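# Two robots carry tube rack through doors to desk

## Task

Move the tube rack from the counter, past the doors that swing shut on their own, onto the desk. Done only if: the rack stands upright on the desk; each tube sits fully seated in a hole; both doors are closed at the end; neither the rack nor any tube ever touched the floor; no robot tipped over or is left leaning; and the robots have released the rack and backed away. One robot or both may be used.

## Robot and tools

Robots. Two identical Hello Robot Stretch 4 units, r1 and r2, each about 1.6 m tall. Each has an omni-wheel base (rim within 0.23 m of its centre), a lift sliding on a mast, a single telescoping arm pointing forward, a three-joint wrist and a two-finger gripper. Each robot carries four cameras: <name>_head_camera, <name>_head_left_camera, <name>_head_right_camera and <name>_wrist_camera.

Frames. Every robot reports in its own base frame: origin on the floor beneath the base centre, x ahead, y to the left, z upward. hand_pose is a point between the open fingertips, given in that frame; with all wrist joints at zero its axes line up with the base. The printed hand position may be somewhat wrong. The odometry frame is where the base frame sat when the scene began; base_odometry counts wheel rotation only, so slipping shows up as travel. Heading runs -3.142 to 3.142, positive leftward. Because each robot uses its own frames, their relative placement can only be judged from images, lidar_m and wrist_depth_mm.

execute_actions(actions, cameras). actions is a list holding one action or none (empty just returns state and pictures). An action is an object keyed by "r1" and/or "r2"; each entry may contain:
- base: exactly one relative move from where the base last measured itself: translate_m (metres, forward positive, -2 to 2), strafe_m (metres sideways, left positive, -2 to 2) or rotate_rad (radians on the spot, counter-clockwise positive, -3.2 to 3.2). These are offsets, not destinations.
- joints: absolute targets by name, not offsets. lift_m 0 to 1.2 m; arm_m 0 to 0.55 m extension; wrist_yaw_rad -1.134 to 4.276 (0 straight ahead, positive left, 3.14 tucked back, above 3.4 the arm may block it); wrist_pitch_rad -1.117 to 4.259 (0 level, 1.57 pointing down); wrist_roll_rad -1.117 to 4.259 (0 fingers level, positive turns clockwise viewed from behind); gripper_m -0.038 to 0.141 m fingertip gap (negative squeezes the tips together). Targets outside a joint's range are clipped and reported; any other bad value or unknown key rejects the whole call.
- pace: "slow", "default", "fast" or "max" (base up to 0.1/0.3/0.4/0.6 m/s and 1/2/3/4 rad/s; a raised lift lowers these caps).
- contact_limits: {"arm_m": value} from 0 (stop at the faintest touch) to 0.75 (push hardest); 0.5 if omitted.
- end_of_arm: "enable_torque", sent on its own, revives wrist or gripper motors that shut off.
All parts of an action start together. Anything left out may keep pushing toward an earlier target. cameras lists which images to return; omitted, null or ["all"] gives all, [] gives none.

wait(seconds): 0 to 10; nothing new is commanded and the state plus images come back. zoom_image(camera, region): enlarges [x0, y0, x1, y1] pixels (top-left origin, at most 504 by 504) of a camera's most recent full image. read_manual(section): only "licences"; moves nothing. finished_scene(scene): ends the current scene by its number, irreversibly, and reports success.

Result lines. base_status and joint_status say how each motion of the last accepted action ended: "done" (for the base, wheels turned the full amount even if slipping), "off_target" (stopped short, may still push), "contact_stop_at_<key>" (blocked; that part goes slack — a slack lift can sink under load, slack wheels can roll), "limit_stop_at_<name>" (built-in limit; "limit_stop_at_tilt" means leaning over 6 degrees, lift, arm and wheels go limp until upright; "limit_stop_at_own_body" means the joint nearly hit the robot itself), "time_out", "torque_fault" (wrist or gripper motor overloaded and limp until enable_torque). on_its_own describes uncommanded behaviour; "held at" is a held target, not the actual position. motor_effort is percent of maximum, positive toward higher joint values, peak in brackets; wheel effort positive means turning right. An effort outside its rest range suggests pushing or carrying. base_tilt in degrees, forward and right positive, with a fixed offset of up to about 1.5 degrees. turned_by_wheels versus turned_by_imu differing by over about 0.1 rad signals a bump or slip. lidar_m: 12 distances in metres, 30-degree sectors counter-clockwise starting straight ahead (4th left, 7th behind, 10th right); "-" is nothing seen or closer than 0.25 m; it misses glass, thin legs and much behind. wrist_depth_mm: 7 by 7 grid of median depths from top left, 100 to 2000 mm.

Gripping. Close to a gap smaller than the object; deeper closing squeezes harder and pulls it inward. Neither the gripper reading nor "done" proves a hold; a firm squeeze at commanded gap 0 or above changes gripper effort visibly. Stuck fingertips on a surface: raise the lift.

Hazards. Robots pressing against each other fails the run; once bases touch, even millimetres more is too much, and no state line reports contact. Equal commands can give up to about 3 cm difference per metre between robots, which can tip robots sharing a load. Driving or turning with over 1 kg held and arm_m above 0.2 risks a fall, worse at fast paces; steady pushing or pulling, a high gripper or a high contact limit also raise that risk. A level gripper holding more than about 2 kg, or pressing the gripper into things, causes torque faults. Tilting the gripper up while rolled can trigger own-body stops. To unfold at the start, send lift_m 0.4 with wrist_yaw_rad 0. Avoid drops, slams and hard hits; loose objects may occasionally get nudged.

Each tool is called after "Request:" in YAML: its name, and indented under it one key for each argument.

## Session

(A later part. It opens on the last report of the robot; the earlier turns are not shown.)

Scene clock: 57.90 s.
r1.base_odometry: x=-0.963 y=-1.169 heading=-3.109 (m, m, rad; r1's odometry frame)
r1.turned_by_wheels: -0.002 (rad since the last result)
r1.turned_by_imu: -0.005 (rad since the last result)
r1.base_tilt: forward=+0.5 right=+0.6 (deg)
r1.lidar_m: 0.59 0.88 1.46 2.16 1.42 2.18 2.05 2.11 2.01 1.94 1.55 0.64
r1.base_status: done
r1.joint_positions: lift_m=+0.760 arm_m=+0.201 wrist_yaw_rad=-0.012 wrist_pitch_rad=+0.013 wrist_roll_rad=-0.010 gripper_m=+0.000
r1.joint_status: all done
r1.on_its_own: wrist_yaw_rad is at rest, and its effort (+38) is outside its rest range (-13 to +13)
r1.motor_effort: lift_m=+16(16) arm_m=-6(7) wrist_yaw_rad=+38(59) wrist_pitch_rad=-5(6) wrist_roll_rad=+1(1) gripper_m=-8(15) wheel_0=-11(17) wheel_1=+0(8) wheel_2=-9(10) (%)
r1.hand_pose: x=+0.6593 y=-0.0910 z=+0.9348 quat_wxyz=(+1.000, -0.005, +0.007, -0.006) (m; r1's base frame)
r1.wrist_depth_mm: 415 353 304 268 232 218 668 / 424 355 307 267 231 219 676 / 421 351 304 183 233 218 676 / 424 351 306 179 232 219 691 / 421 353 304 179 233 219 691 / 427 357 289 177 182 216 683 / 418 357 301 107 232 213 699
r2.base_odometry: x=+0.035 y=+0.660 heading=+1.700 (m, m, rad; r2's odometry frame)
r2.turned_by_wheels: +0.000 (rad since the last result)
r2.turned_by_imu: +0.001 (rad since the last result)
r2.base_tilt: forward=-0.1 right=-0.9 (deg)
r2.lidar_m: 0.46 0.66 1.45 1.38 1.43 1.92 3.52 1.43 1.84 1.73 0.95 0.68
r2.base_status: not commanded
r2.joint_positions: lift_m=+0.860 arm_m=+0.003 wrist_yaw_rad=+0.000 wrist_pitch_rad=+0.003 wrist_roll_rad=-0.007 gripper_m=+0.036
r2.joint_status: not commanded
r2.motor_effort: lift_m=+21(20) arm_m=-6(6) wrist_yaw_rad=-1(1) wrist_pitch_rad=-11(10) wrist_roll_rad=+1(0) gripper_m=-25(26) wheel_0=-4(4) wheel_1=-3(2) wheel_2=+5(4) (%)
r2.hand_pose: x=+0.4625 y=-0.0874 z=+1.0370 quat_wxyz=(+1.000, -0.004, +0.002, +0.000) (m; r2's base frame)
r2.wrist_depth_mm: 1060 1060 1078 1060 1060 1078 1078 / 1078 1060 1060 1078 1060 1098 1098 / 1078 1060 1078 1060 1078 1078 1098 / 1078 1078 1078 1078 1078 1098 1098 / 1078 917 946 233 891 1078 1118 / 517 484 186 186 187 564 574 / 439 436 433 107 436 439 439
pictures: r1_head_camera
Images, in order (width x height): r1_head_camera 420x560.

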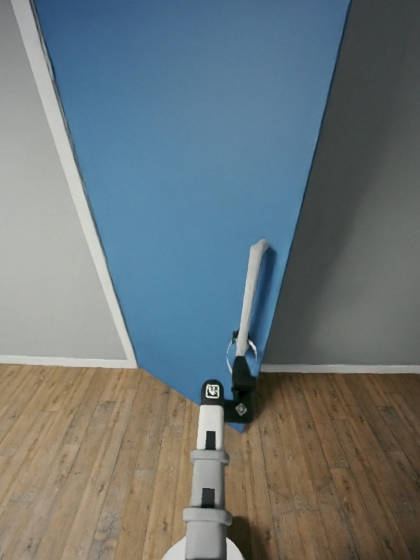

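Request:
execute_actions:
  actions:
    - {"r1":{"base":{"strafe_m":0.11},"joints":{"arm_m":0.06},"pace":"slow"},"r2":{"base":{"strafe_m":0.55}}}
  cameras: []

Request:
execute_actions:
  actions:
    - {"r1":{"base":{"translate_m":-0.24},"joints":{"arm_m":0.30},"pace":"slow"},"r2":{"base":{"translate_m":-1.0}}}
  cameras: ["r1_head_left_camera","r1_wrist_camera"]

Scene clock: 63.37 s.
r1.base_odometry: x=-0.959 y=-1.279 heading=-3.110 (m, m, rad; r1's odometry frame)
r1.turned_by_wheels: -0.001 (rad since the last result)
r1.turned_by_imu: -0.009 (rad since the last result)
r1.base_tilt: forward=+0.4 right=+0.1 (deg)
r1.lidar_m: 0.44 0.86 1.45 2.05 1.66 1.67 2.04 2.11 2.14 2.02 1.59 0.48
r1.base_status: done
r1.joint_positions: lift_m=+0.760 arm_m=+0.061 wrist_yaw_rad=-0.003 wrist_pitch_rad=+0.014 wrist_roll_rad=-0.010 gripper_m=+0.000
r1.joint_status: all done
r1.motor_effort: lift_m=+16(16) arm_m=-7(7) wrist_yaw_rad=+9(63) wrist_pitch_rad=-7(8) wrist_roll_rad=+1(2) gripper_m=-5(11) wheel_0=-5(13) wheel_1=+2(3) wheel_2=-6(10) (%)
r1.hand_pose: x=+0.5204 y=-0.0883 z=+0.9346 quat_wxyz=(+1.000, -0.005, +0.007, -0.001) (m; r1's base frame)
r1.wrist_depth_mm: 647 455 343 165 224 195 831 / 668 459 343 165 222 195 809 / 668 455 342 165 224 196 820 / 668 455 342 165 224 196 820 / 676 452 343 166 223 195 831 / 676 455 186 165 185 192 842 / 647 459 340 106 218 183 831
r2.base_odometry: x=-0.510 y=+0.589 heading=+1.700 (m, m, rad; r2's odometry frame)
r2.turned_by_wheels: +0.000 (rad since the last result)
r2.turned_by_imu: +0.000 (rad since the last result)
r2.base_tilt: forward=-0.1 right=-0.9 (deg)
r2.lidar_m: 0.43 1.20 0.88 0.81 0.87 1.17 3.08 1.65 1.67 2.28 0.94 0.68
r2.base_status: done
r2.joint_positions: lift_m=+0.860 arm_m=+0.003 wrist_yaw_rad=+0.000 wrist_pitch_rad=+0.003 wrist_roll_rad=-0.007 gripper_m=+0.036
r2.joint_status: not commanded
r2.motor_effort: lift_m=+19(20) arm_m=-6(6) wrist_yaw_rad=-3(1) wrist_pitch_rad=-9(10) wrist_roll_rad=+1(1) gripper_m=-25(26) wheel_0=-4(13) wheel_1=+1(8) wheel_2=+0(2) (%)
r2.hand_pose: x=+0.4625 y=-0.0874 z=+1.0371 quat_wxyz=(+1.000, -0.004, +0.002, +0.000) (m; r2's base frame)
r2.wrist_depth_mm: 1042 1042 1060 1060 1060 1060 1060 / 1042 1060 1060 1060 1042 1078 1060 / 1042 1060 1060 1042 1060 1078 1078 / 1060 1060 1060 1078 1098 1060 1078 / 1060 1078 1078 235 1008 1098 1098 / 1078 1078 187 187 187 564 574 / 1060 1078 1078 107 430 430 430
pictures: none
No camera images: the call's "cameras" was empty. Leave "cameras" out to get every camera's image.

Scene clock: 68.17 s.
r1.base_odometry: x=-0.719 y=-1.272 heading=-3.111 (m, m, rad; r1's odometry frame)
r1.turned_by_wheels: -0.001 (rad since the last result)
r1.turned_by_imu: -0.001 (rad since the last result)
r1.base_tilt: forward=+0.4 right=+0.2 (deg)
r1.lidar_m: 0.67 1.15 1.81 2.05 2.12 0.88 0.93 1.86 2.13 2.03 1.92 0.70
r1.base_status: done
r1.joint_positions: lift_m=+0.760 arm_m=+0.299 wrist_yaw_rad=-0.004 wrist_pitch_rad=+0.013 wrist_roll_rad=-0.010 gripper_m=+0.000
r1.joint_status: all done
r1.on_its_own: wrist_yaw_rad is at rest, and its effort (+14) is outside its rest range (-13 to +13)
r1.motor_effort: lift_m=+16(15) arm_m=+7(8) wrist_yaw_rad=+14(14) wrist_pitch_rad=-1(7) wrist_roll_rad=+0(1) gripper_m=-10(8) wheel_0=-7(6) wheel_1=-7(6) wheel_2=+2(7) (%)
r1.hand_pose: x=+0.7578 y=-0.0887 z=+0.9350 quat_wxyz=(+1.000, -0.005, +0.006, -0.002) (m; r1's base frame)
r1.wrist_depth_mm: 647 462 343 172 229 200 809 / 668 459 345 171 229 201 820 / 668 462 345 171 229 201 820 / 661 455 347 171 229 200 820 / 654 455 345 170 229 200 831 / 661 455 310 171 185 198 831 / 647 462 334 107 222 189 842
r2.base_odometry: x=-0.382 y=-0.402 heading=+1.699 (m, m, rad; r2's odometry frame)
r2.turned_by_wheels: +0.000 (rad since the last result)
r2.turned_by_imu: +0.000 (rad since the last result)
r2.base_tilt: forward=-0.1 right=-0.9 (deg)
r2.lidar_m: 0.41 1.18 0.86 0.79 0.82 1.12 2.47 2.57 0.88 0.90 2.37 1.70
r2.base_status: done
r2.joint_positions: lift_m=+0.860 arm_m=+0.003 wrist_yaw_rad=+0.000 wrist_pitch_rad=+0.003 wrist_roll_rad=-0.007 gripper_m=+0.036
r2.joint_status: not commanded
r2.motor_effort: lift_m=+19(20) arm_m=-5(5) wrist_yaw_rad=-1(1) wrist_pitch_rad=-10(8) wrist_roll_rad=+0(1) gripper_m=-25(24) wheel_0=-3(14) wheel_1=-3(8) wheel_2=+2(12) (%)
r2.hand_pose: x=+0.4625 y=-0.0874 z=+1.0371 quat_wxyz=(+1.000, -0.004, +0.002, +0.000) (m; r2's base frame)
r2.wrist_depth_mm: 1366 1983 - - - - - / 1336 - - - - - - / 1366 - - - - - - / 1336 - - - - - - / 1397 - - 234 1464 1464 1499 / 1397 1863 186 186 187 1499 1499 / 1397 - 1983 107 1464 1499 1499
pictures: r1_head_left_camera, r1_wrist_camera
camera_calibration (this result's frames):
r1_wrist_camera: T_world_to_cam=[[0.0117274, -0.999547, 0.0277209, -0.12555], [-0.0205304, -0.0279576, -0.999398, 0.998269], [0.99972, 0.0111512, -0.020849, -0.51396], [0, 0, 0, 1]] pos_world=[0.535783, -0.0918522, 0.990433]
Images, in order (width x height): r1_head_left_camera 420x672, r1_wrist_camera 616x392.

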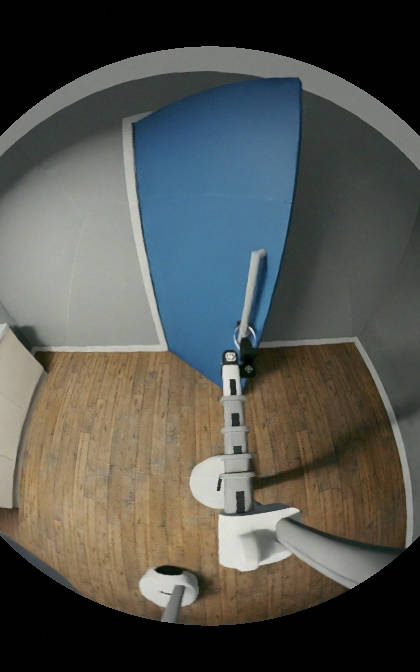

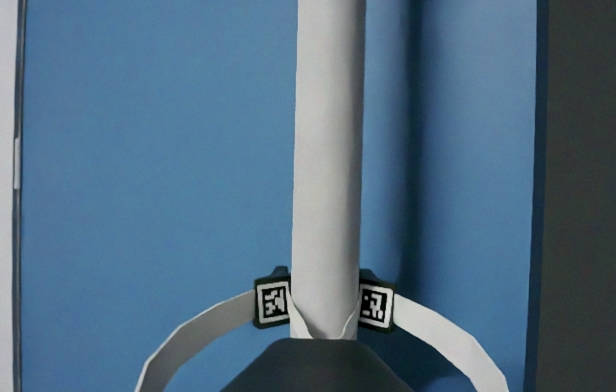

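Request:
execute_actions:
  actions:
    - {"r1":{"base":{"strafe_m":0.17},"joints":{"arm_m":0.19},"pace":"slow"},"r2":{"base":{"translate_m":-0.45}}}
  cameras: []

Request:
execute_actions:
  actions:
    - {"r1":{"base":{"strafe_m":0.3},"joints":{"arm_m":0.15,"wrist_yaw_rad":-0.3},"pace":"slow"},"r2":{"base":{"rotate_rad":-1.57},"pace":"slow"}}
  cameras: ["r1_head_left_camera","r1_wrist_camera","r2_head_camera"]

Scene clock: 72.90 s.
r1.base_odometry: x=-0.714 y=-1.441 heading=-3.112 (m, m, rad; r1's odometry frame)
r1.turned_by_wheels: -0.001 (rad since the last result)
r1.turned_by_imu: -0.003 (rad since the last result)
r1.base_tilt: forward=+0.5 right=+0.4 (deg)
r1.lidar_m: 0.54 1.31 1.77 1.86 1.94 0.96 0.84 0.84 2.32 2.19 1.94 0.56
r1.base_status: done
r1.joint_positions: lift_m=+0.760 arm_m=+0.191 wrist_yaw_rad=-0.009 wrist_pitch_rad=+0.014 wrist_roll_rad=-0.010 gripper_m=+0.000
r1.joint_status: all done
r1.on_its_own: wrist_yaw_rad is at rest, and its effort (+26) is outside its rest range (-13 to +13)
r1.motor_effort: lift_m=+16(16) arm_m=-4(7) wrist_yaw_rad=+26(32) wrist_pitch_rad=-7(8) wrist_roll_rad=+0(1) gripper_m=-7(8) wheel_0=-7(14) wheel_1=+2(4) wheel_2=-3(3) (%)
r1.hand_pose: x=+0.6493 y=-0.0901 z=+0.9346 quat_wxyz=(+1.000, -0.005, +0.007, -0.005) (m; r1's base frame)
r1.wrist_depth_mm: 878 820 427 150 206 177 155 / 891 798 424 150 206 178 155 / 878 798 421 150 206 178 155 / 878 778 418 150 206 178 155 / 891 788 424 150 207 177 155 / 891 778 351 150 182 172 154 / 891 768 421 107 206 162 154
r2.base_odometry: x=-0.325 y=-0.849 heading=+1.699 (m, m, rad; r2's odometry frame)
r2.turned_by_wheels: +0.000 (rad since the last result)
r2.turned_by_imu: +0.000 (rad since the last result)
r2.base_tilt: forward=-0.1 right=-0.9 (deg)
r2.lidar_m: 0.43 1.18 0.84 0.78 0.81 1.11 2.02 2.09 2.46 0.81 0.82 2.18
r2.base_status: done
r2.joint_positions: lift_m=+0.860 arm_m=+0.003 wrist_yaw_rad=+0.000 wrist_pitch_rad=+0.003 wrist_roll_rad=-0.007 gripper_m=+0.036
r2.joint_status: not commanded
r2.motor_effort: lift_m=+19(19) arm_m=-5(5) wrist_yaw_rad=-2(0) wrist_pitch_rad=-10(10) wrist_roll_rad=+1(1) gripper_m=-26(25) wheel_0=-4(12) wheel_1=-1(9) wheel_2=+0(11) (%)
r2.hand_pose: x=+0.4625 y=-0.0874 z=+1.0371 quat_wxyz=(+1.000, -0.004, +0.002, +0.000) (m; r2's base frame)
r2.wrist_depth_mm: 1336 - - - - - - / 1336 - - - - - - / 1336 - - - - - - / 1336 - - - - - - / 1366 - - 233 1983 1921 1921 / 1366 1863 186 186 187 1983 1983 / 1366 - - 107 1983 1983 1983
pictures: none
No camera images: the call's "cameras" was empty. Leave "cameras" out to get every camera's image.

Scene clock: 77.03 s.
torque_fault: r1.wrist_yaw_rad switched itself off since the last result.
r1.base_odometry: x=-0.705 y=-1.741 heading=-3.112 (m, m, rad; r1's odometry frame)
r1.turned_by_wheels: +0.000 (rad since the last result)
r1.turned_by_imu: +0.006 (rad since the last result)
r1.base_tilt: forward=+0.6 right=+0.3 (deg)
r1.lidar_m: 0.73 1.30 1.64 1.56 1.62 1.96 1.82 0.82 0.75 2.49 1.88 0.49
r1.base_status: done
r1.joint_positions: lift_m=+0.760 arm_m=+0.151 wrist_yaw_rad=-0.514 wrist_pitch_rad=+0.014 wrist_roll_rad=-0.010 gripper_m=+0.000
r1.joint_status: wrist_yaw_rad torque_fault (moved -0.505 of -0.291); the others done
r1.on_its_own: wrist_yaw_rad is off since a torque_fault, until you send "end_of_arm": "enable_torque" (your -0.300 is given up)
r1.motor_effort: lift_m=+16(16) arm_m=-6(21) wrist_yaw_rad=-3(99) wrist_pitch_rad=-7(10) wrist_roll_rad=+2(1) gripper_m=-10(29) wheel_0=-5(15) wheel_1=+3(11) wheel_2=+2(23) (%)
r1.hand_pose: x=+0.5302 y=-0.2180 z=+0.9346 quat_wxyz=(+0.967, -0.003, +0.008, -0.254) (m; r1's base frame)
r1.wrist_depth_mm: 654 469 351 172 230 202 1921 / 683 466 349 173 229 201 1921 / 676 462 349 173 229 201 1921 / 676 462 345 174 234 202 - / 668 459 347 175 235 201 1983 / 676 462 186 173 187 201 - / 654 462 349 106 224 193 1983
r2.base_odometry: x=-0.325 y=-0.849 heading=+0.130 (m, m, rad; r2's odometry frame)
r2.turned_by_wheels: -1.569 (rad since the last result)
r2.turned_by_imu: -1.570 (rad since the last result)
r2.base_tilt: forward=-0.1 right=-0.8 (deg)
r2.lidar_m: 0.44 0.92 2.19 2.07 1.17 0.83 0.78 0.81 1.08 2.01 2.08 2.45
r2.base_status: done
r2.joint_positions: lift_m=+0.860 arm_m=+0.003 wrist_yaw_rad=+0.000 wrist_pitch_rad=+0.003 wrist_roll_rad=-0.007 gripper_m=+0.036
r2.joint_status: not commanded
r2.motor_effort: lift_m=+19(19) arm_m=-5(5) wrist_yaw_rad=-1(1) wrist_pitch_rad=-10(8) wrist_roll_rad=+1(0) gripper_m=-24(24) wheel_0=+5(5) wheel_1=+4(8) wheel_2=+3(8) (%)
r2.hand_pose: x=+0.4625 y=-0.0874 z=+1.0371 quat_wxyz=(+1.000, -0.004, +0.002, +0.000) (m; r2's base frame)
r2.wrist_depth_mm: - - - - - - - / - - - - - - - / - - - - - - - / 683 - - - - - - / 723 - 1336 233 - - - / - - 186 187 187 - - / - - 1281 107 - - -
pictures: r1_head_left_camera, r1_wrist_camera, r2_head_camera
camera_calibration (this result's frames):
r1_wrist_camera: T_world_to_cam=[[-0.477344, -0.878279, 0.0277047, 0.0337056], [-0.0324482, -0.0138891, -0.999377, 0.998983], [0.878117, -0.477946, -0.0218687, -0.326231], [0, 0, 0, 1]] pos_world=[0.334974, -0.112443, 0.990292]
Images, in order (width x height): r1_head_left_camera 420x672, r1_wrist_camera 616x392, r2_head_camera 420x560.

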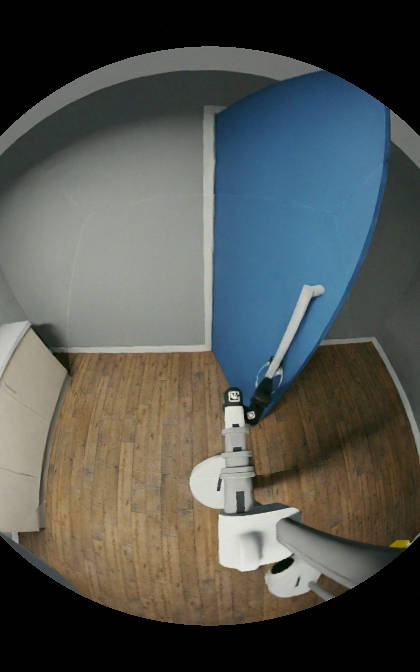

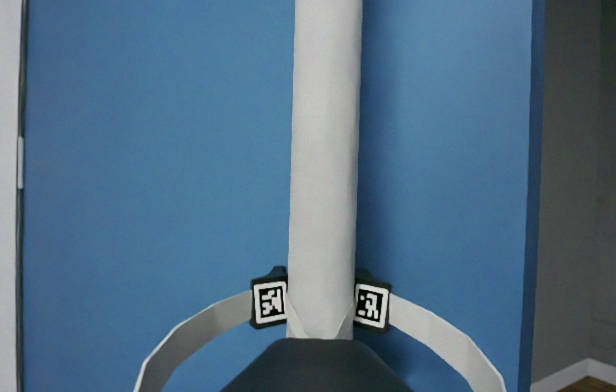

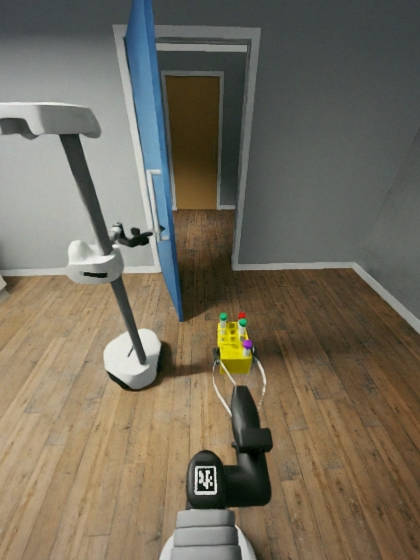

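Request:
execute_actions:
  actions:
    - {"r1":{"base":{"strafe_m":0.3},"pace":"slow"},"r2":{"base":{"translate_m":0.3},"pace":"slow"}}
  cameras: ["r1_head_left_camera","r2_head_camera"]

Scene clock: 88.00 s.
r1.base_odometry: x=-0.697 y=-2.041 heading=-3.112 (m, m, rad; r1's odometry frame)
r1.turned_by_wheels: +0.000 (rad since the last result)
r1.turned_by_imu: -0.001 (rad since the last result)
r1.base_tilt: forward=+0.5 right=+0.6 (deg)
r1.lidar_m: 1.04 1.30 1.33 1.27 1.31 1.97 1.84 0.91 0.89 0.88 1.89 0.45
r1.base_status: done
r1.joint_positions: lift_m=+0.760 arm_m=+0.151 wrist_yaw_rad=-0.677 wrist_pitch_rad=+0.014 wrist_roll_rad=-0.010 gripper_m=+0.000
r1.joint_status: not commanded
r1.on_its_own: wrist_yaw_rad is off since a torque_fault, until you send "end_of_arm": "enable_torque" (your -0.300 is given up)
r1.motor_effort: lift_m=+16(16) arm_m=-7(7) wrist_yaw_rad=+1(1) wrist_pitch_rad=-7(8) wrist_roll_rad=+0(1) gripper_m=-11(10) wheel_0=-7(11) wheel_1=+2(8) wheel_2=+0(2) (%)
r1.hand_pose: x=+0.4921 y=-0.2489 z=+0.9346 quat_wxyz=(+0.943, -0.002, +0.008, -0.332) (m; r1's base frame)
r1.wrist_depth_mm: 820 676 415 174 229 194 180 / 820 668 410 173 229 194 183 / 820 661 413 174 229 195 - / 842 654 410 175 236 194 - / 842 647 413 175 235 194 - / 831 654 186 174 187 193 - / 831 654 407 106 221 179 -
r2.base_odometry: x=-0.027 y=-0.810 heading=+0.130 (m, m, rad; r2's odometry frame)
r2.turned_by_wheels: +0.000 (rad since the last result)
r2.turned_by_imu: +0.003 (rad since the last result)
r2.base_tilt: forward=-0.1 right=-0.8 (deg)
r2.lidar_m: 0.47 0.91 0.88 2.08 1.60 1.13 1.08 1.13 1.53 1.97 2.07 2.12
r2.base_status: done
r2.joint_positions: lift_m=+0.860 arm_m=+0.003 wrist_yaw_rad=+0.000 wrist_pitch_rad=+0.003 wrist_roll_rad=-0.007 gripper_m=+0.036
r2.joint_status: not commanded
r2.motor_effort: lift_m=+19(20) arm_m=-5(5) wrist_yaw_rad=-2(2) wrist_pitch_rad=-8(8) wrist_roll_rad=+1(1) gripper_m=-23(26) wheel_0=+5(5) wheel_1=+3(6) wheel_2=-5(8) (%)
r2.hand_pose: x=+0.4625 y=-0.0874 z=+1.0371 quat_wxyz=(+1.000, -0.004, +0.002, +0.000) (m; r2's base frame)
r2.wrist_depth_mm: 1808 1255 - - 1863 1808 1863 / 1808 1255 - - 1863 1863 1921 / 976 1281 - - 1863 1921 1921 / 976 1281 - - 1863 1921 1863 / 991 1308 - 233 1921 1863 1921 / 1863 1138 186 186 187 1921 1983 / 1863 1308 1983 107 1921 1921 1983
pictures: r1_head_left_camera, r2_head_camera
Images, in order (width x height): r1_head_left_camera 420x672, r2_head_camera 420x560.

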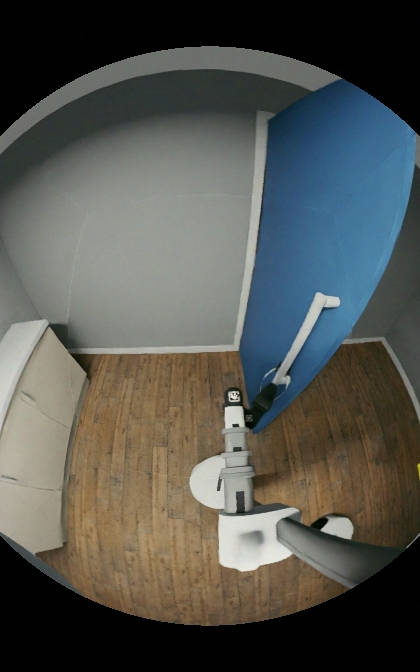

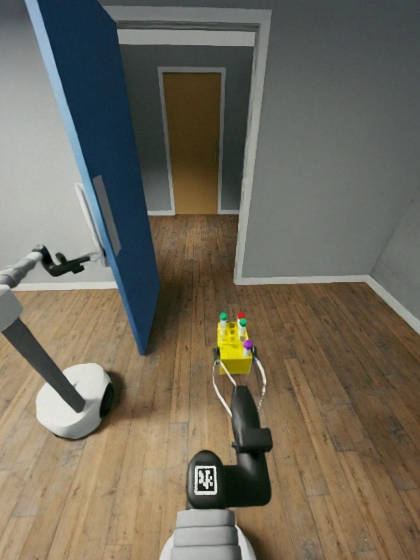

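Centered enough.

Request:
execute_actions:
  actions:
    - {"r2":{"base":{"translate_m":1.4}}}
  cameras: ["r2_head_camera"]

Request:
zoom_image:
  camera: "r2_head_camera"
  region: [100,60,320,300]

Scene clock: 96.93 s.
r1.base_odometry: x=-0.697 y=-2.041 heading=-3.112 (m, m, rad; r1's odometry frame)
r1.turned_by_wheels: +0.000 (rad since the last result)
r1.turned_by_imu: +0.001 (rad since the last result)
r1.base_tilt: forward=+0.5 right=+0.5 (deg)
r1.lidar_m: 1.03 1.32 1.34 1.26 1.33 1.97 1.84 1.90 2.55 2.78 0.84 0.45
r1.base_status: not commanded
r1.joint_positions: lift_m=+0.760 arm_m=+0.151 wrist_yaw_rad=-0.677 wrist_pitch_rad=+0.014 wrist_roll_rad=-0.010 gripper_m=+0.000
r1.joint_status: not commanded
r1.on_its_own: wrist_yaw_rad is off since a torque_fault, until you send "end_of_arm": "enable_torque" (your -0.300 is given up)
r1.motor_effort: lift_m=+16(16) arm_m=-6(7) wrist_yaw_rad=+3(1) wrist_pitch_rad=-6(7) wrist_roll_rad=+1(1) gripper_m=-8(9) wheel_0=-7(7) wheel_1=+2(2) wheel_2=+0(0) (%)
r1.hand_pose: x=+0.4921 y=-0.2489 z=+0.9346 quat_wxyz=(+0.943, -0.002, +0.008, -0.332) (m; r1's base frame)
r1.wrist_depth_mm: 809 676 413 173 230 194 180 / 820 668 415 173 230 195 182 / 820 661 413 173 229 194 183 / 831 654 415 174 236 193 439 / 831 654 404 174 235 194 445 / 854 654 186 173 187 192 445 / 842 647 407 106 220 179 699
r2.base_odometry: x=+1.361 y=-0.627 heading=+0.131 (m, m, rad; r2's odometry frame)
r2.turned_by_wheels: +0.001 (rad since the last result)
r2.turned_by_imu: +0.004 (rad since the last result)
r2.base_tilt: forward=-0.1 right=-0.8 (deg)
r2.lidar_m: 0.42 0.76 0.52 0.49 0.50 0.92 2.48 2.62 2.10 1.97 0.93 0.70
r2.base_status: done
r2.joint_positions: lift_m=+0.860 arm_m=+0.003 wrist_yaw_rad=+0.000 wrist_pitch_rad=+0.003 wrist_roll_rad=-0.007 gripper_m=+0.036
r2.joint_status: not commanded
r2.motor_effort: lift_m=+19(19) arm_m=-5(5) wrist_yaw_rad=-2(1) wrist_pitch_rad=-10(12) wrist_roll_rad=+1(1) gripper_m=-25(26) wheel_0=+4(9) wheel_1=+4(9) wheel_2=-1(13) (%)
r2.hand_pose: x=+0.4625 y=-0.0874 z=+1.0371 quat_wxyz=(+1.000, -0.004, +0.002, +0.000) (m; r2's base frame)
r2.wrist_depth_mm: 1808 - - - - 1863 415 / 1808 - - - - 1863 415 / 1863 - - - - 1921 415 / 1863 - - - - 1863 413 / 1863 - - 234 - 1808 413 / 1863 - 186 186 187 530 415 / 1808 - - 107 - 469 418
pictures: r2_head_camera
Images, in order (width x height): r2_head_camera 420x560.

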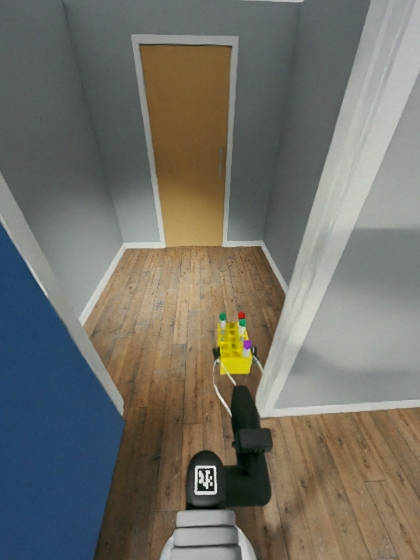

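Region (100, 60, 320, 300) of r2_head_camera's 420x560 image, scaled by 2.100, with more detail than that image has; it fills the left 462 columns of this view, and the rest is white.

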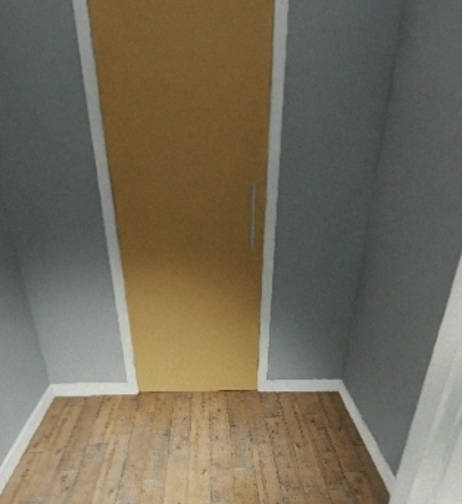

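Request:
execute_actions:
  actions:
    - {"r1":{"end_of_arm":"enable_torque"},"r2":{"base":{"translate_m":0.35}}}
  cameras: []

Request:
execute_actions:
  actions:
    - {"r2":{"base":{"strafe_m":0.2}},"r1":{"joints":{"gripper_m":0.1}}}
  cameras: []

Request:
execute_actions:
  actions:
    - {"r1":{"base":{"translate_m":-0.1},"joints":{"arm_m":0.01}}}
  cameras: ["r1_head_right_camera","r2_head_left_camera"]

Scene clock: 105.30 s.
r1.base_odometry: x=-0.697 y=-2.041 heading=-3.112 (m, m, rad; r1's odometry frame)
r1.turned_by_wheels: +0.000 (rad since the last result)
r1.turned_by_imu: +0.001 (rad since the last result)
r1.base_tilt: forward=+0.4 right=+0.2 (deg)
r1.lidar_m: 1.04 1.30 1.33 1.26 1.33 1.95 1.85 1.90 2.53 2.79 1.14 0.46
r1.base_status: not commanded
r1.joint_positions: lift_m=+0.760 arm_m=+0.151 wrist_yaw_rad=-0.677 wrist_pitch_rad=+0.014 wrist_roll_rad=-0.010 gripper_m=+0.000
r1.joint_status: not commanded
r1.end_of_arm: enable_torque: each motor that was off is on again
r1.on_its_own: wrist_yaw_rad is held at -0.677, not at your -0.300, since a torque_fault
r1.motor_effort: lift_m=+16(16) arm_m=-6(7) wrist_yaw_rad=-2(0) wrist_pitch_rad=-6(5) wrist_roll_rad=+1(0) gripper_m=-9(10) wheel_0=-6(7) wheel_1=+2(2) wheel_2=+0(0) (%)
r1.hand_pose: x=+0.4921 y=-0.2489 z=+0.9346 quat_wxyz=(+0.943, -0.002, +0.008, -0.332) (m; r1's base frame)
r1.wrist_depth_mm: 820 676 418 173 230 193 181 / 842 668 413 174 229 195 183 / 820 654 415 174 229 195 - / 831 654 410 174 236 193 - / 820 647 407 175 234 193 - / 831 654 186 173 187 193 - / 831 654 407 106 220 180 -
r2.base_odometry: x=+1.707 y=-0.581 heading=+0.131 (m, m, rad; r2's odometry frame)
r2.turned_by_wheels: +0.000 (rad since the last result)
r2.turned_by_imu: +0.003 (rad since the last result)
r2.base_tilt: forward=-0.1 right=-0.8 (deg)
r2.lidar_m: 0.43 1.67 0.52 0.49 0.50 0.70 2.85 2.90 2.09 1.28 0.44 0.47
r2.base_status: done
r2.joint_positions: lift_m=+0.860 arm_m=+0.003 wrist_yaw_rad=+0.000 wrist_pitch_rad=+0.003 wrist_roll_rad=-0.007 gripper_m=+0.036
r2.joint_status: not commanded
r2.motor_effort: lift_m=+19(19) arm_m=-5(5) wrist_yaw_rad=+0(1) wrist_pitch_rad=-11(9) wrist_roll_rad=+0(0) gripper_m=-25(25) wheel_0=+3(5) wheel_1=+2(9) wheel_2=+0(12) (%)
r2.hand_pose: x=+0.4625 y=-0.0874 z=+1.0371 quat_wxyz=(+1.000, -0.004, +0.002, +0.000) (m; r2's base frame)
r2.wrist_depth_mm: 1808 - - - - 1808 1255 / 1863 - - - - 1808 1229 / 1863 - - - - 1808 1255 / 1921 - - - - 1863 1255 / 1863 - - 234 - 1808 1229 / 1921 - 187 187 187 1661 1205 / 1921 - - 107 - 1576 1205
pictures: none
No camera images: the call's "cameras" was empty. Leave "cameras" out to get every camera's image.

Scene clock: 107.23 s.
r1.base_odometry: x=-0.697 y=-2.041 heading=-3.112 (m, m, rad; r1's odometry frame)
r1.turned_by_wheels: +0.000 (rad since the last result)
r1.turned_by_imu: +0.000 (rad since the last result)
r1.base_tilt: forward=+0.5 right=+0.2 (deg)
r1.lidar_m: 1.10 1.29 1.33 1.27 1.32 1.97 1.83 1.91 2.52 2.78 0.52 0.49
r1.base_status: not commanded
r1.joint_positions: lift_m=+0.760 arm_m=+0.151 wrist_yaw_rad=-0.685 wrist_pitch_rad=+0.014 wrist_roll_rad=-0.010 gripper_m=+0.100
r1.joint_status: all done
r1.on_its_own: wrist_yaw_rad is held at -0.677, not at your -0.300, since a torque_fault; wrist_yaw_rad is at rest, and its effort (+23) is outside its rest range (-13 to +13)
r1.motor_effort: lift_m=+16(16) arm_m=-6(7) wrist_yaw_rad=+23(22) wrist_pitch_rad=-6(7) wrist_roll_rad=-2(1) gripper_m=-4(12) wheel_0=-6(6) wheel_1=+2(2) wheel_2=+0(0) (%)
r1.hand_pose: x=+0.4901 y=-0.2502 z=+0.9346 quat_wxyz=(+0.942, -0.002, +0.008, -0.336) (m; r1's base frame)
r1.wrist_depth_mm: 809 699 496 379 217 262 235 / 820 699 496 382 220 263 235 / 798 699 492 382 223 259 234 / 831 691 484 379 222 260 236 / 820 683 452 379 221 256 236 / 831 699 217 368 216 244 238 / 854 691 512 106 219 253 238
r2.base_odometry: x=+1.681 y=-0.383 heading=+0.131 (m, m, rad; r2's odometry frame)
r2.turned_by_wheels: +0.000 (rad since the last result)
r2.turned_by_imu: +0.000 (rad since the last result)
r2.base_tilt: forward=-0.2 right=-0.8 (deg)
r2.lidar_m: 0.41 0.51 0.29 0.27 0.28 0.36 2.86 2.96 2.28 1.26 0.60 1.58
r2.base_status: done
r2.joint_positions: lift_m=+0.860 arm_m=+0.003 wrist_yaw_rad=+0.000 wrist_pitch_rad=+0.003 wrist_roll_rad=-0.007 gripper_m=+0.036
r2.joint_status: not commanded
r2.motor_effort: lift_m=+19(19) arm_m=-5(5) wrist_yaw_rad=+0(1) wrist_pitch_rad=-8(11) wrist_roll_rad=+1(1) gripper_m=-24(26) wheel_0=-1(11) wheel_1=+1(11) wheel_2=+0(0) (%)
r2.hand_pose: x=+0.4625 y=-0.0874 z=+1.0371 quat_wxyz=(+1.000, -0.004, +0.002, +0.000) (m; r2's base frame)
r2.wrist_depth_mm: 1537 - - - - - 1576 / 1537 - - - - - 1576 / 1576 - - - - - 1537 / 1537 - - - - - 1537 / 1576 - - 234 - - 1537 / 1576 - 187 187 187 - 1499 / 1576 - - 108 - 1921 1537
pictures: none
No camera images: the call's "cameras" was empty. Leave "cameras" out to get every camera's image.

Scene clock: 109.13 s.
r1.base_odometry: x=-0.597 y=-2.038 heading=-3.112 (m, m, rad; r1's odometry frame)
r1.turned_by_wheels: +0.000 (rad since the last result)
r1.turned_by_imu: +0.000 (rad since the last result)
r1.base_tilt: forward=+0.5 right=+0.3 (deg)
r1.lidar_m: 1.24 1.42 1.31 1.27 1.31 1.85 1.75 1.78 2.39 2.81 0.78 0.74
r1.base_status: done
r1.joint_positions: lift_m=+0.760 arm_m=+0.011 wrist_yaw_rad=-0.677 wrist_pitch_rad=+0.014 wrist_roll_rad=-0.010 gripper_m=+0.100
r1.joint_status: all done
r1.on_its_own: wrist_yaw_rad is held at -0.677, not at your -0.300, since a torque_fault
r1.motor_effort: lift_m=+16(16) arm_m=-7(9) wrist_yaw_rad=+0(21) wrist_pitch_rad=-8(8) wrist_roll_rad=+1(0) gripper_m=+0(4) wheel_0=-3(8) wheel_1=-3(7) wheel_2=+1(10) (%)
r1.hand_pose: x=+0.3520 y=-0.2489 z=+0.9346 quat_wxyz=(+0.943, -0.002, +0.008, -0.332) (m; r1's base frame)
r1.wrist_depth_mm: 1008 946 798 699 615 - - / 1025 960 809 699 621 - - / 1042 960 788 691 627 - - / 1025 931 798 699 640 - - / 1042 960 768 691 621 - - / 1025 976 218 676 609 - - / 1042 960 809 107 634 - -
r2.base_odometry: x=+1.681 y=-0.383 heading=+0.131 (m, m, rad; r2's odometry frame)
r2.turned_by_wheels: +0.000 (rad since the last result)
r2.turned_by_imu: -0.009 (rad since the last result)
r2.base_tilt: forward=-0.1 right=-0.8 (deg)
r2.lidar_m: 0.43 0.54 0.25 0.25 - 0.25 0.37 2.96 2.30 1.30 0.60 1.52
r2.base_status: not commanded
r2.joint_positions: lift_m=+0.860 arm_m=+0.003 wrist_yaw_rad=+0.000 wrist_pitch_rad=+0.003 wrist_roll_rad=-0.007 gripper_m=+0.036
r2.joint_status: not commanded
r2.motor_effort: lift_m=+19(20) arm_m=-4(5) wrist_yaw_rad=-2(11) wrist_pitch_rad=-11(10) wrist_roll_rad=+1(1) gripper_m=-25(26) wheel_0=-4(13) wheel_1=+3(9) wheel_2=+3(8) (%)
r2.hand_pose: x=+0.4623 y=-0.0874 z=+1.0371 quat_wxyz=(+1.000, -0.004, +0.002, +0.000) (m; r2's base frame)
r2.wrist_depth_mm: 1576 - - - - - 1537 / 1576 - - - - - 1499 / 1576 - - - - - 1464 / 1618 - - - - - 1499 / 1576 - - 236 - - 1537 / 1576 - 187 187 187 - 1499 / 1576 - 1983 107 - 1921 1499
pictures: r1_head_right_camera, r2_head_left_camera
Images, in order (width x height): r1_head_right_camera 420x672, r2_head_left_camera 420x672.

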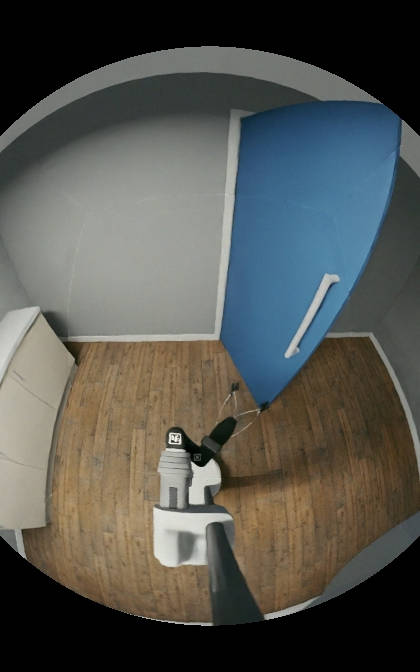

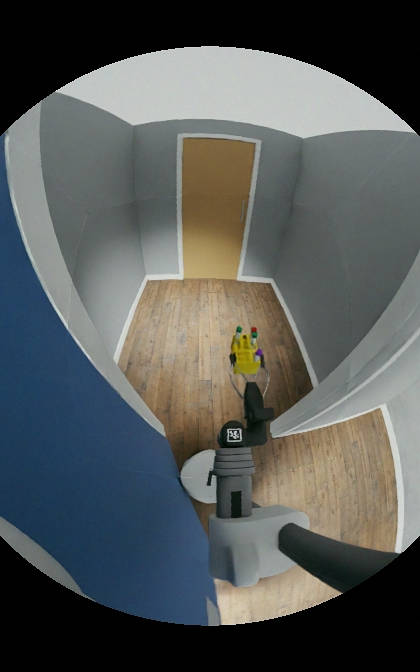

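Request:
execute_actions:
  actions:
    - {"r1":{"base":{"strafe_m":-0.92},"joints":{"wrist_yaw_rad":-1.1,"gripper_m":0.08}}}
  cameras: []

Request:
execute_actions:
  actions:
    - {"r1":{"base":{"translate_m":0.4}}}
  cameras: ["r1_head_left_camera"]

Scene clock: 115.37 s.
r1.base_odometry: x=-0.624 y=-1.118 heading=-3.113 (m, m, rad; r1's odometry frame)
r1.turned_by_wheels: +0.000 (rad since the last result)
r1.turned_by_imu: +0.004 (rad since the last result)
r1.base_tilt: forward=+0.5 right=+0.3 (deg)
r1.lidar_m: 0.92 0.61 1.94 2.19 2.27 1.82 1.71 1.74 1.95 1.88 1.96 1.47
r1.base_status: done
r1.joint_positions: lift_m=+0.760 arm_m=+0.011 wrist_yaw_rad=-1.100 wrist_pitch_rad=+0.014 wrist_roll_rad=-0.010 gripper_m=+0.080
r1.joint_status: all done
r1.motor_effort: lift_m=+16(16) arm_m=-7(7) wrist_yaw_rad=+0(6) wrist_pitch_rad=-7(7) wrist_roll_rad=+2(0) gripper_m=-3(4) wheel_0=+0(8) wheel_1=-2(13) wheel_2=+0(0) (%)
r1.hand_pose: x=+0.2351 y=-0.2967 z=+0.9346 quat_wxyz=(+0.853, -0.001, +0.008, -0.523) (m; r1's base frame)
r1.wrist_depth_mm: 1255 1537 - - 1921 1661 1618 / 1255 1537 - - 1863 1708 1576 / 1281 1576 - - 1863 1708 1576 / 1281 1576 - - 1863 1708 1537 / 1308 1576 - - 1808 1708 1537 / 1255 1499 198 - 198 1708 1618 / 1308 1499 - 106 1808 1618 1618
r2.base_odometry: x=+1.681 y=-0.383 heading=+0.131 (m, m, rad; r2's odometry frame)
r2.turned_by_wheels: +0.000 (rad since the last result)
r2.turned_by_imu: +0.002 (rad since the last result)
r2.base_tilt: forward=-0.1 right=-0.8 (deg)
r2.lidar_m: 0.43 0.54 0.26 0.25 - 0.25 0.35 0.93 2.28 1.30 0.61 1.56
r2.base_status: not commanded
r2.joint_positions: lift_m=+0.860 arm_m=+0.003 wrist_yaw_rad=+0.000 wrist_pitch_rad=+0.003 wrist_roll_rad=-0.007 gripper_m=+0.036
r2.joint_status: not commanded
r2.motor_effort: lift_m=+19(19) arm_m=-4(4) wrist_yaw_rad=-2(2) wrist_pitch_rad=-11(11) wrist_roll_rad=+1(0) gripper_m=-24(25) wheel_0=-4(4) wheel_1=+3(3) wheel_2=+3(3) (%)
r2.hand_pose: x=+0.4623 y=-0.0874 z=+1.0371 quat_wxyz=(+1.000, -0.004, +0.002, +0.000) (m; r2's base frame)
r2.wrist_depth_mm: 1537 - - - - - 1537 / 1576 - - - - - 1537 / 1576 - - - - - 1499 / 1576 - - - - - 1537 / 1618 - - 235 - - 1499 / 1618 - 187 187 187 - 1464 / 1618 1983 1983 107 - 1921 1499
pictures: none
No camera images: the call's "cameras" was empty. Leave "cameras" out to get every camera's image.

Scene clock: 118.20 s.
r1.base_odometry: x=-1.023 y=-1.130 heading=-3.112 (m, m, rad; r1's odometry frame)
r1.turned_by_wheels: +0.000 (rad since the last result)
r1.turned_by_imu: +0.000 (rad since the last result)
r1.base_tilt: forward=+0.4 right=+0.3 (deg)
r1.lidar_m: 0.58 0.48 0.30 2.20 2.28 2.24 2.11 2.17 1.96 1.88 1.49 1.04
r1.base_status: done
r1.joint_positions: lift_m=+0.760 arm_m=+0.011 wrist_yaw_rad=-1.100 wrist_pitch_rad=+0.014 wrist_roll_rad=-0.010 gripper_m=+0.080
r1.joint_status: not commanded
r1.motor_effort: lift_m=+16(16) arm_m=-6(6) wrist_yaw_rad=-1(1) wrist_pitch_rad=-6(7) wrist_roll_rad=+2(1) gripper_m=+0(4) wheel_0=+3(7) wheel_1=+3(7) wheel_2=-1(11) (%)
r1.hand_pose: x=+0.2350 y=-0.2967 z=+0.9346 quat_wxyz=(+0.853, -0.001, +0.008, -0.523) (m; r1's base frame)
r1.wrist_depth_mm: 866 1042 1397 - 1863 1661 1537 / 854 1042 1430 1921 1863 1661 1576 / 866 1098 1430 1983 1921 1708 1576 / 878 1098 1430 1983 1921 1708 1537 / 891 1098 1366 - 1921 1708 1576 / 891 1060 198 1983 198 1618 1576 / 904 1025 1397 107 1756 1618 1576
r2.base_odometry: x=+1.681 y=-0.383 heading=+0.131 (m, m, rad; r2's odometry frame)
r2.turned_by_wheels: +0.000 (rad since the last result)
r2.turned_by_imu: +0.001 (rad since the last result)
r2.base_tilt: forward=-0.1 right=-0.8 (deg)
r2.lidar_m: 0.44 0.50 0.25 0.25 - 0.25 0.36 0.55 0.70 1.31 0.59 1.56
r2.base_status: not commanded
r2.joint_positions: lift_m=+0.860 arm_m=+0.003 wrist_yaw_rad=+0.000 wrist_pitch_rad=+0.003 wrist_roll_rad=-0.007 gripper_m=+0.036
r2.joint_status: not commanded
r2.motor_effort: lift_m=+19(19) arm_m=-4(4) wrist_yaw_rad=-1(1) wrist_pitch_rad=-8(11) wrist_roll_rad=+0(1) gripper_m=-25(27) wheel_0=-4(4) wheel_1=+3(3) wheel_2=+3(3) (%)
r2.hand_pose: x=+0.4623 y=-0.0874 z=+1.0371 quat_wxyz=(+1.000, -0.004, +0.002, +0.000) (m; r2's base frame)
r2.wrist_depth_mm: 1618 - - - - - 1537 / 1576 - - - - - 1499 / 1576 - - - - - 1499 / 1661 - - - - - 1537 / 1618 - - 236 - - 1499 / 1618 - 186 187 187 1983 1499 / 1661 1983 - 107 - 1921 1464
pictures: r1_head_left_camera
Images, in order (width x height): r1_head_left_camera 420x672.

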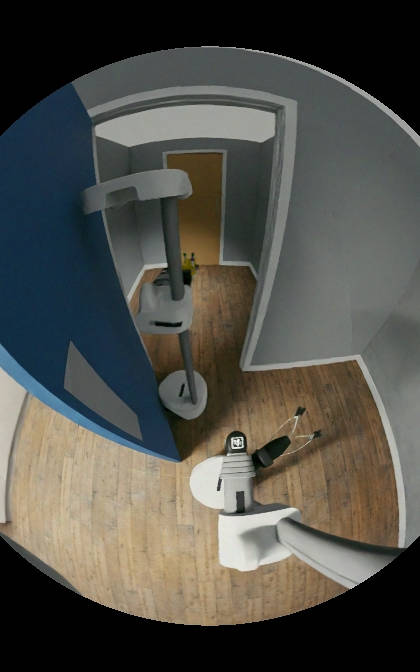

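Request:
execute_actions:
  actions:
    - {"r1":{"base":{"translate_m":0.2},"pace":"slow"}}
  cameras: []

Request:
execute_actions:
  actions:
    - {"r2":{"base":{"translate_m":0.85}}}
  cameras: ["r1_head_left_camera"]

Request:
execute_actions:
  actions:
    - {"r2":{"base":{"strafe_m":-0.85}},"r1":{"base":{"strafe_m":0.25},"joints":{"wrist_yaw_rad":0},"pace":"slow"}}
  cameras: ["r1_head_left_camera","r2_head_left_camera"]

Scene clock: 123.63 s.
r1.base_odometry: x=-1.223 y=-1.136 heading=-3.112 (m, m, rad; r1's odometry frame)
r1.turned_by_wheels: +0.000 (rad since the last result)
r1.turned_by_imu: +0.001 (rad since the last result)
r1.base_tilt: forward=+0.4 right=+0.3 (deg)
r1.lidar_m: 0.44 0.36 0.33 0.27 2.43 2.47 2.30 2.38 1.97 1.89 1.22 0.85
r1.base_status: done
r1.joint_positions: lift_m=+0.760 arm_m=+0.011 wrist_yaw_rad=-1.100 wrist_pitch_rad=+0.014 wrist_roll_rad=-0.010 gripper_m=+0.080
r1.joint_status: not commanded
r1.motor_effort: lift_m=+16(16) arm_m=-6(7) wrist_yaw_rad=-1(1) wrist_pitch_rad=-5(7) wrist_roll_rad=+0(2) gripper_m=-2(1) wheel_0=+3(8) wheel_1=+3(6) wheel_2=-4(6) (%)
r1.hand_pose: x=+0.2350 y=-0.2967 z=+0.9346 quat_wxyz=(+0.853, -0.001, +0.008, -0.523) (m; r1's base frame)
r1.wrist_depth_mm: 683 820 1078 1576 1863 1708 1576 / 676 820 1098 1618 1863 1708 1576 / 676 831 1098 1618 1921 1708 1576 / 676 831 1098 1708 1863 1708 1537 / 691 842 1098 1708 1863 1708 1537 / 691 820 198 1708 198 1661 1576 / 699 788 1078 106 1863 1661 1499
r2.base_odometry: x=+1.681 y=-0.383 heading=+0.131 (m, m, rad; r2's odometry frame)
r2.turned_by_wheels: +0.000 (rad since the last result)
r2.turned_by_imu: +0.001 (rad since the last result)
r2.base_tilt: forward=-0.1 right=-0.9 (deg)
r2.lidar_m: 0.38 0.53 0.25 0.25 - 0.25 0.35 0.39 0.46 1.28 0.60 1.55
r2.base_status: not commanded
r2.joint_positions: lift_m=+0.860 arm_m=+0.003 wrist_yaw_rad=+0.000 wrist_pitch_rad=+0.003 wrist_roll_rad=-0.007 gripper_m=+0.036
r2.joint_status: not commanded
r2.motor_effort: lift_m=+19(19) arm_m=-4(5) wrist_yaw_rad=-1(2) wrist_pitch_rad=-11(11) wrist_roll_rad=+1(1) gripper_m=-24(24) wheel_0=-4(4) wheel_1=+3(3) wheel_2=+3(3) (%)
r2.hand_pose: x=+0.4623 y=-0.0874 z=+1.0371 quat_wxyz=(+1.000, -0.004, +0.002, +0.000) (m; r2's base frame)
r2.wrist_depth_mm: 1537 - - - - - 1499 / 1618 - - - - - 1499 / 1576 - - - - - 1537 / 1618 - - - - - 1499 / 1618 - - 236 - - 1464 / 1618 - 186 187 187 1983 1499 / 1618 1983 - 107 - 1921 1464
pictures: none
No camera images: the call's "cameras" was empty. Leave "cameras" out to get every camera's image.

Scene clock: 127.97 s.
r1.base_odometry: x=-1.223 y=-1.136 heading=-3.112 (m, m, rad; r1's odometry frame)
r1.turned_by_wheels: +0.000 (rad since the last result)
r1.turned_by_imu: -0.001 (rad since the last result)
r1.base_tilt: forward=+0.5 right=+0.4 (deg)
r1.lidar_m: 1.19 0.57 0.25 0.25 2.42 2.47 2.30 2.37 1.93 1.87 1.22 0.84
r1.base_status: not commanded
r1.joint_positions: lift_m=+0.760 arm_m=+0.011 wrist_yaw_rad=-1.100 wrist_pitch_rad=+0.014 wrist_roll_rad=-0.010 gripper_m=+0.080
r1.joint_status: not commanded
r1.motor_effort: lift_m=+16(16) arm_m=-6(6) wrist_yaw_rad=+0(1) wrist_pitch_rad=-8(9) wrist_roll_rad=+1(2) gripper_m=-1(4) wheel_0=-3(8) wheel_1=+2(8) wheel_2=-1(4) (%)
r1.hand_pose: x=+0.2350 y=-0.2967 z=+0.9346 quat_wxyz=(+0.853, -0.001, +0.008, -0.523) (m; r1's base frame)
r1.wrist_depth_mm: 676 820 1078 1618 1808 1708 1576 / 661 820 1078 1618 1808 1708 1499 / 668 842 1138 1661 1921 1708 1537 / 676 842 1138 1661 1863 1661 1576 / 683 842 1060 1661 1756 1756 1576 / 683 820 198 1708 198 1661 1576 / 691 778 1060 106 1863 1661 1576
r2.base_odometry: x=+2.524 y=-0.272 heading=+0.132 (m, m, rad; r2's odometry frame)
r2.turned_by_wheels: +0.000 (rad since the last result)
r2.turned_by_imu: +0.002 (rad since the last result)
r2.base_tilt: forward=-0.2 right=-0.9 (deg)
r2.lidar_m: 0.44 1.43 1.02 0.95 0.66 0.59 0.82 0.75 0.69 1.09 1.12 1.52
r2.base_status: done
r2.joint_positions: lift_m=+0.860 arm_m=+0.003 wrist_yaw_rad=+0.000 wrist_pitch_rad=+0.003 wrist_roll_rad=-0.007 gripper_m=+0.036
r2.joint_status: not commanded
r2.motor_effort: lift_m=+19(19) arm_m=-4(4) wrist_yaw_rad=-2(1) wrist_pitch_rad=-9(11) wrist_roll_rad=+1(1) gripper_m=-26(26) wheel_0=+4(12) wheel_1=+3(10) wheel_2=-2(12) (%)
r2.hand_pose: x=+0.4623 y=-0.0874 z=+1.0371 quat_wxyz=(+1.000, -0.004, +0.002, +0.000) (m; r2's base frame)
r2.wrist_depth_mm: 1537 1537 1576 1537 1618 1576 1499 / 1537 1576 1576 1576 1618 1618 1464 / 1618 1576 1576 1576 1618 1618 1464 / 1576 1576 1618 1576 1618 1661 1464 / 1576 1618 1618 235 1618 1618 1430 / 1576 1618 187 187 187 1618 1430 / 1576 1618 1576 107 1661 1661 1430
pictures: r1_head_left_camera
Images, in order (width x height): r1_head_left_camera 420x672.

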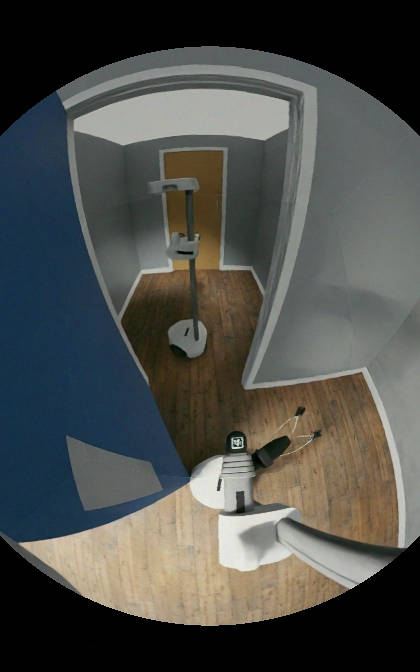

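Scene clock: 132.13 s.
r1.base_odometry: x=-1.216 y=-1.386 heading=-3.112 (m, m, rad; r1's odometry frame)
r1.turned_by_wheels: +0.000 (rad since the last result)
r1.turned_by_imu: +0.001 (rad since the last result)
r1.base_tilt: forward=+0.4 right=+0.4 (deg)
r1.lidar_m: 3.12 0.36 0.25 - - 2.47 2.31 2.38 2.23 2.12 1.17 0.96
r1.base_status: done
r1.joint_positions: lift_m=+0.760 arm_m=+0.011 wrist_yaw_rad=+0.000 wrist_pitch_rad=+0.014 wrist_roll_rad=-0.010 gripper_m=+0.080
r1.joint_status: all done
r1.motor_effort: lift_m=+16(16) arm_m=-7(7) wrist_yaw_rad=+1(1) wrist_pitch_rad=-7(8) wrist_roll_rad=+2(2) gripper_m=-4(6) wheel_0=-3(11) wheel_1=+5(10) wheel_2=+0(1) (%)
r1.hand_pose: x=+0.4705 y=-0.0874 z=+0.9346 quat_wxyz=(+1.000, -0.005, +0.007, +0.000) (m; r1's base frame)
r1.wrist_depth_mm: 1661 - - - - - 634 / 1661 - - - - - 634 / 1661 - - - - - 634 / 1618 - - - - - 634 / 1661 - - - - - 640 / 1661 - 198 - 198 1983 634 / 1756 1921 - 107 - 1863 647
r2.base_odometry: x=+2.636 y=-1.114 heading=+0.132 (m, m, rad; r2's odometry frame)
r2.turned_by_wheels: +0.000 (rad since the last result)
r2.turned_by_imu: +0.003 (rad since the last result)
r2.base_tilt: forward=-0.1 right=-0.8 (deg)
r2.lidar_m: 0.44 1.79 1.92 1.80 1.30 0.41 0.38 0.39 0.26 0.25 0.27 0.34
r2.base_status: done
r2.joint_positions: lift_m=+0.860 arm_m=+0.003 wrist_yaw_rad=+0.000 wrist_pitch_rad=+0.003 wrist_roll_rad=-0.007 gripper_m=+0.036
r2.joint_status: not commanded
r2.motor_effort: lift_m=+19(19) arm_m=-5(4) wrist_yaw_rad=-1(1) wrist_pitch_rad=-10(10) wrist_roll_rad=+1(0) gripper_m=-25(27) wheel_0=+2(10) wheel_1=+0(11) wheel_2=+0(3) (%)
r2.hand_pose: x=+0.4623 y=-0.0874 z=+1.0371 quat_wxyz=(+1.000, -0.004, +0.002, +0.000) (m; r2's base frame)
r2.wrist_depth_mm: 1576 1618 1576 1576 699 353 255 / 1618 1576 1618 1618 699 353 254 / 1576 1618 1661 1618 676 349 254 / 1618 1618 1661 1576 539 349 252 / 1618 1618 1618 236 525 345 252 / 1618 1661 186 186 187 320 249 / 1618 1618 1661 107 508 300 249
pictures: r1_head_left_camera, r2_head_left_camera
Images, in order (width x height): r1_head_left_camera 420x672, r2_head_left_camera 420x672.

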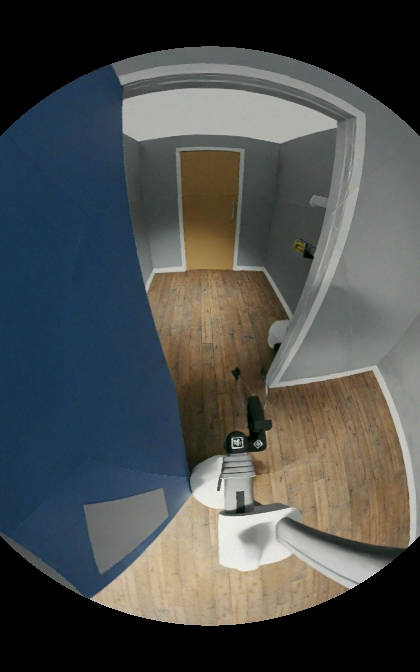

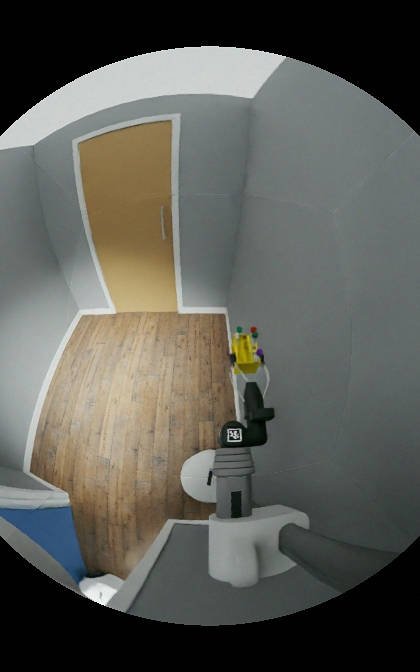

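Request:
execute_actions:
  actions:
    - {"r1":{"base":{"translate_m":2.0},"joints":{"lift_m":0.8}}}
  cameras: ["r1_head_camera","r1_wrist_camera"]

Scene clock: 141.33 s.
r1.base_odometry: x=-3.215 y=-1.445 heading=-3.112 (m, m, rad; r1's odometry frame)
r1.turned_by_wheels: +0.000 (rad since the last result)
r1.turned_by_imu: -0.001 (rad since the last result)
r1.base_tilt: forward=+0.5 right=+0.2 (deg)
r1.lidar_m: 1.14 1.18 1.09 1.02 1.05 1.14 1.12 0.87 0.80 0.83 1.06 1.14
r1.base_status: done
r1.joint_positions: lift_m=+0.800 arm_m=+0.011 wrist_yaw_rad=+0.000 wrist_pitch_rad=+0.014 wrist_roll_rad=-0.010 gripper_m=+0.080
r1.joint_status: all done
r1.motor_effort: lift_m=+24(27) arm_m=-7(7) wrist_yaw_rad=+0(1) wrist_pitch_rad=-5(8) wrist_roll_rad=+0(2) gripper_m=-5(2) wheel_0=+2(4) wheel_1=+4(10) wheel_2=+0(10) (%)
r1.hand_pose: x=+0.4705 y=-0.0874 z=+0.9739 quat_wxyz=(+1.000, -0.005, +0.007, +0.000) (m; r1's base frame)
r1.wrist_depth_mm: 931 917 960 946 946 976 976 / 917 931 946 960 946 960 976 / 946 946 946 946 960 976 960 / 917 931 931 931 976 960 946 / 931 946 946 960 946 976 976 / 931 946 197 946 198 991 991 / 946 946 946 107 960 960 991
r2.base_odometry: x=+2.636 y=-1.114 heading=+0.132 (m, m, rad; r2's odometry frame)
r2.turned_by_wheels: +0.000 (rad since the last result)
r2.turned_by_imu: +0.002 (rad since the last result)
r2.base_tilt: forward=-0.1 right=-0.8 (deg)
r2.lidar_m: 0.45 0.87 0.79 1.79 0.74 0.42 0.38 0.38 0.27 0.25 0.25 0.34
r2.base_status: not commanded
r2.joint_positions: lift_m=+0.860 arm_m=+0.003 wrist_yaw_rad=+0.000 wrist_pitch_rad=+0.003 wrist_roll_rad=-0.007 gripper_m=+0.036
r2.joint_status: not commanded
r2.motor_effort: lift_m=+19(19) arm_m=-4(4) wrist_yaw_rad=-2(1) wrist_pitch_rad=-9(10) wrist_roll_rad=+1(1) gripper_m=-24(24) wheel_0=+3(3) wheel_1=-1(0) wheel_2=+0(0) (%)
r2.hand_pose: x=+0.4623 y=-0.0874 z=+1.0371 quat_wxyz=(+1.000, -0.004, +0.002, +0.000) (m; r2's base frame)
r2.wrist_depth_mm: 1576 1618 1618 1618 691 353 256 / 1661 1661 1618 1618 691 351 255 / 1618 1618 1661 1618 676 349 253 / 1661 1618 1618 1618 530 347 253 / 1576 1661 1661 236 521 345 252 / 1618 1618 187 187 187 320 250 / 1708 1661 1618 107 512 300 248
pictures: r1_head_camera, r1_wrist_camera
camera_calibration (this result's frames):
r1_wrist_camera: T_world_to_cam=[[0.0162438, -0.999484, 0.0277053, -0.124071], [-0.0213893, -0.02805, -0.999378, 1.03174], [0.999639, 0.0156411, -0.0218339, -0.224581], [0, 0, 0, 1]] pos_world=[0.248583, -0.0915544, 1.02963]
Images, in order (width x height): r1_head_camera 420x560, r1_wrist_camera 616x392.

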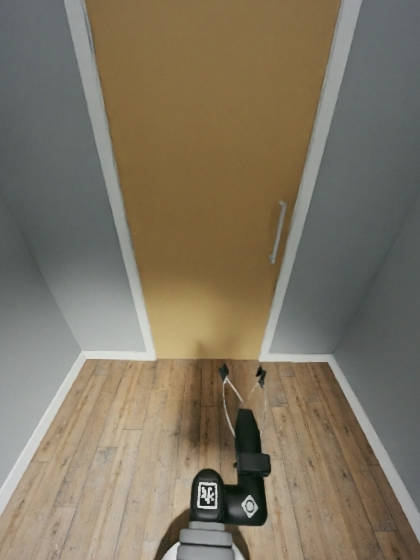

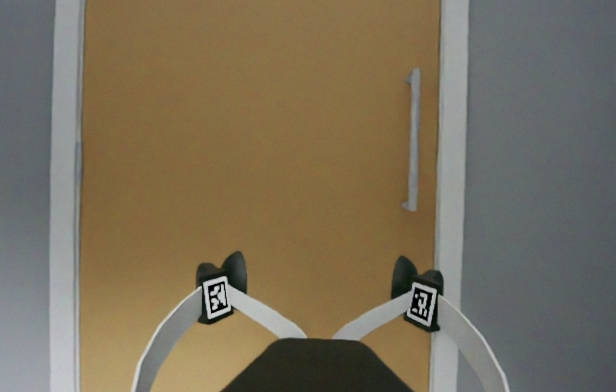

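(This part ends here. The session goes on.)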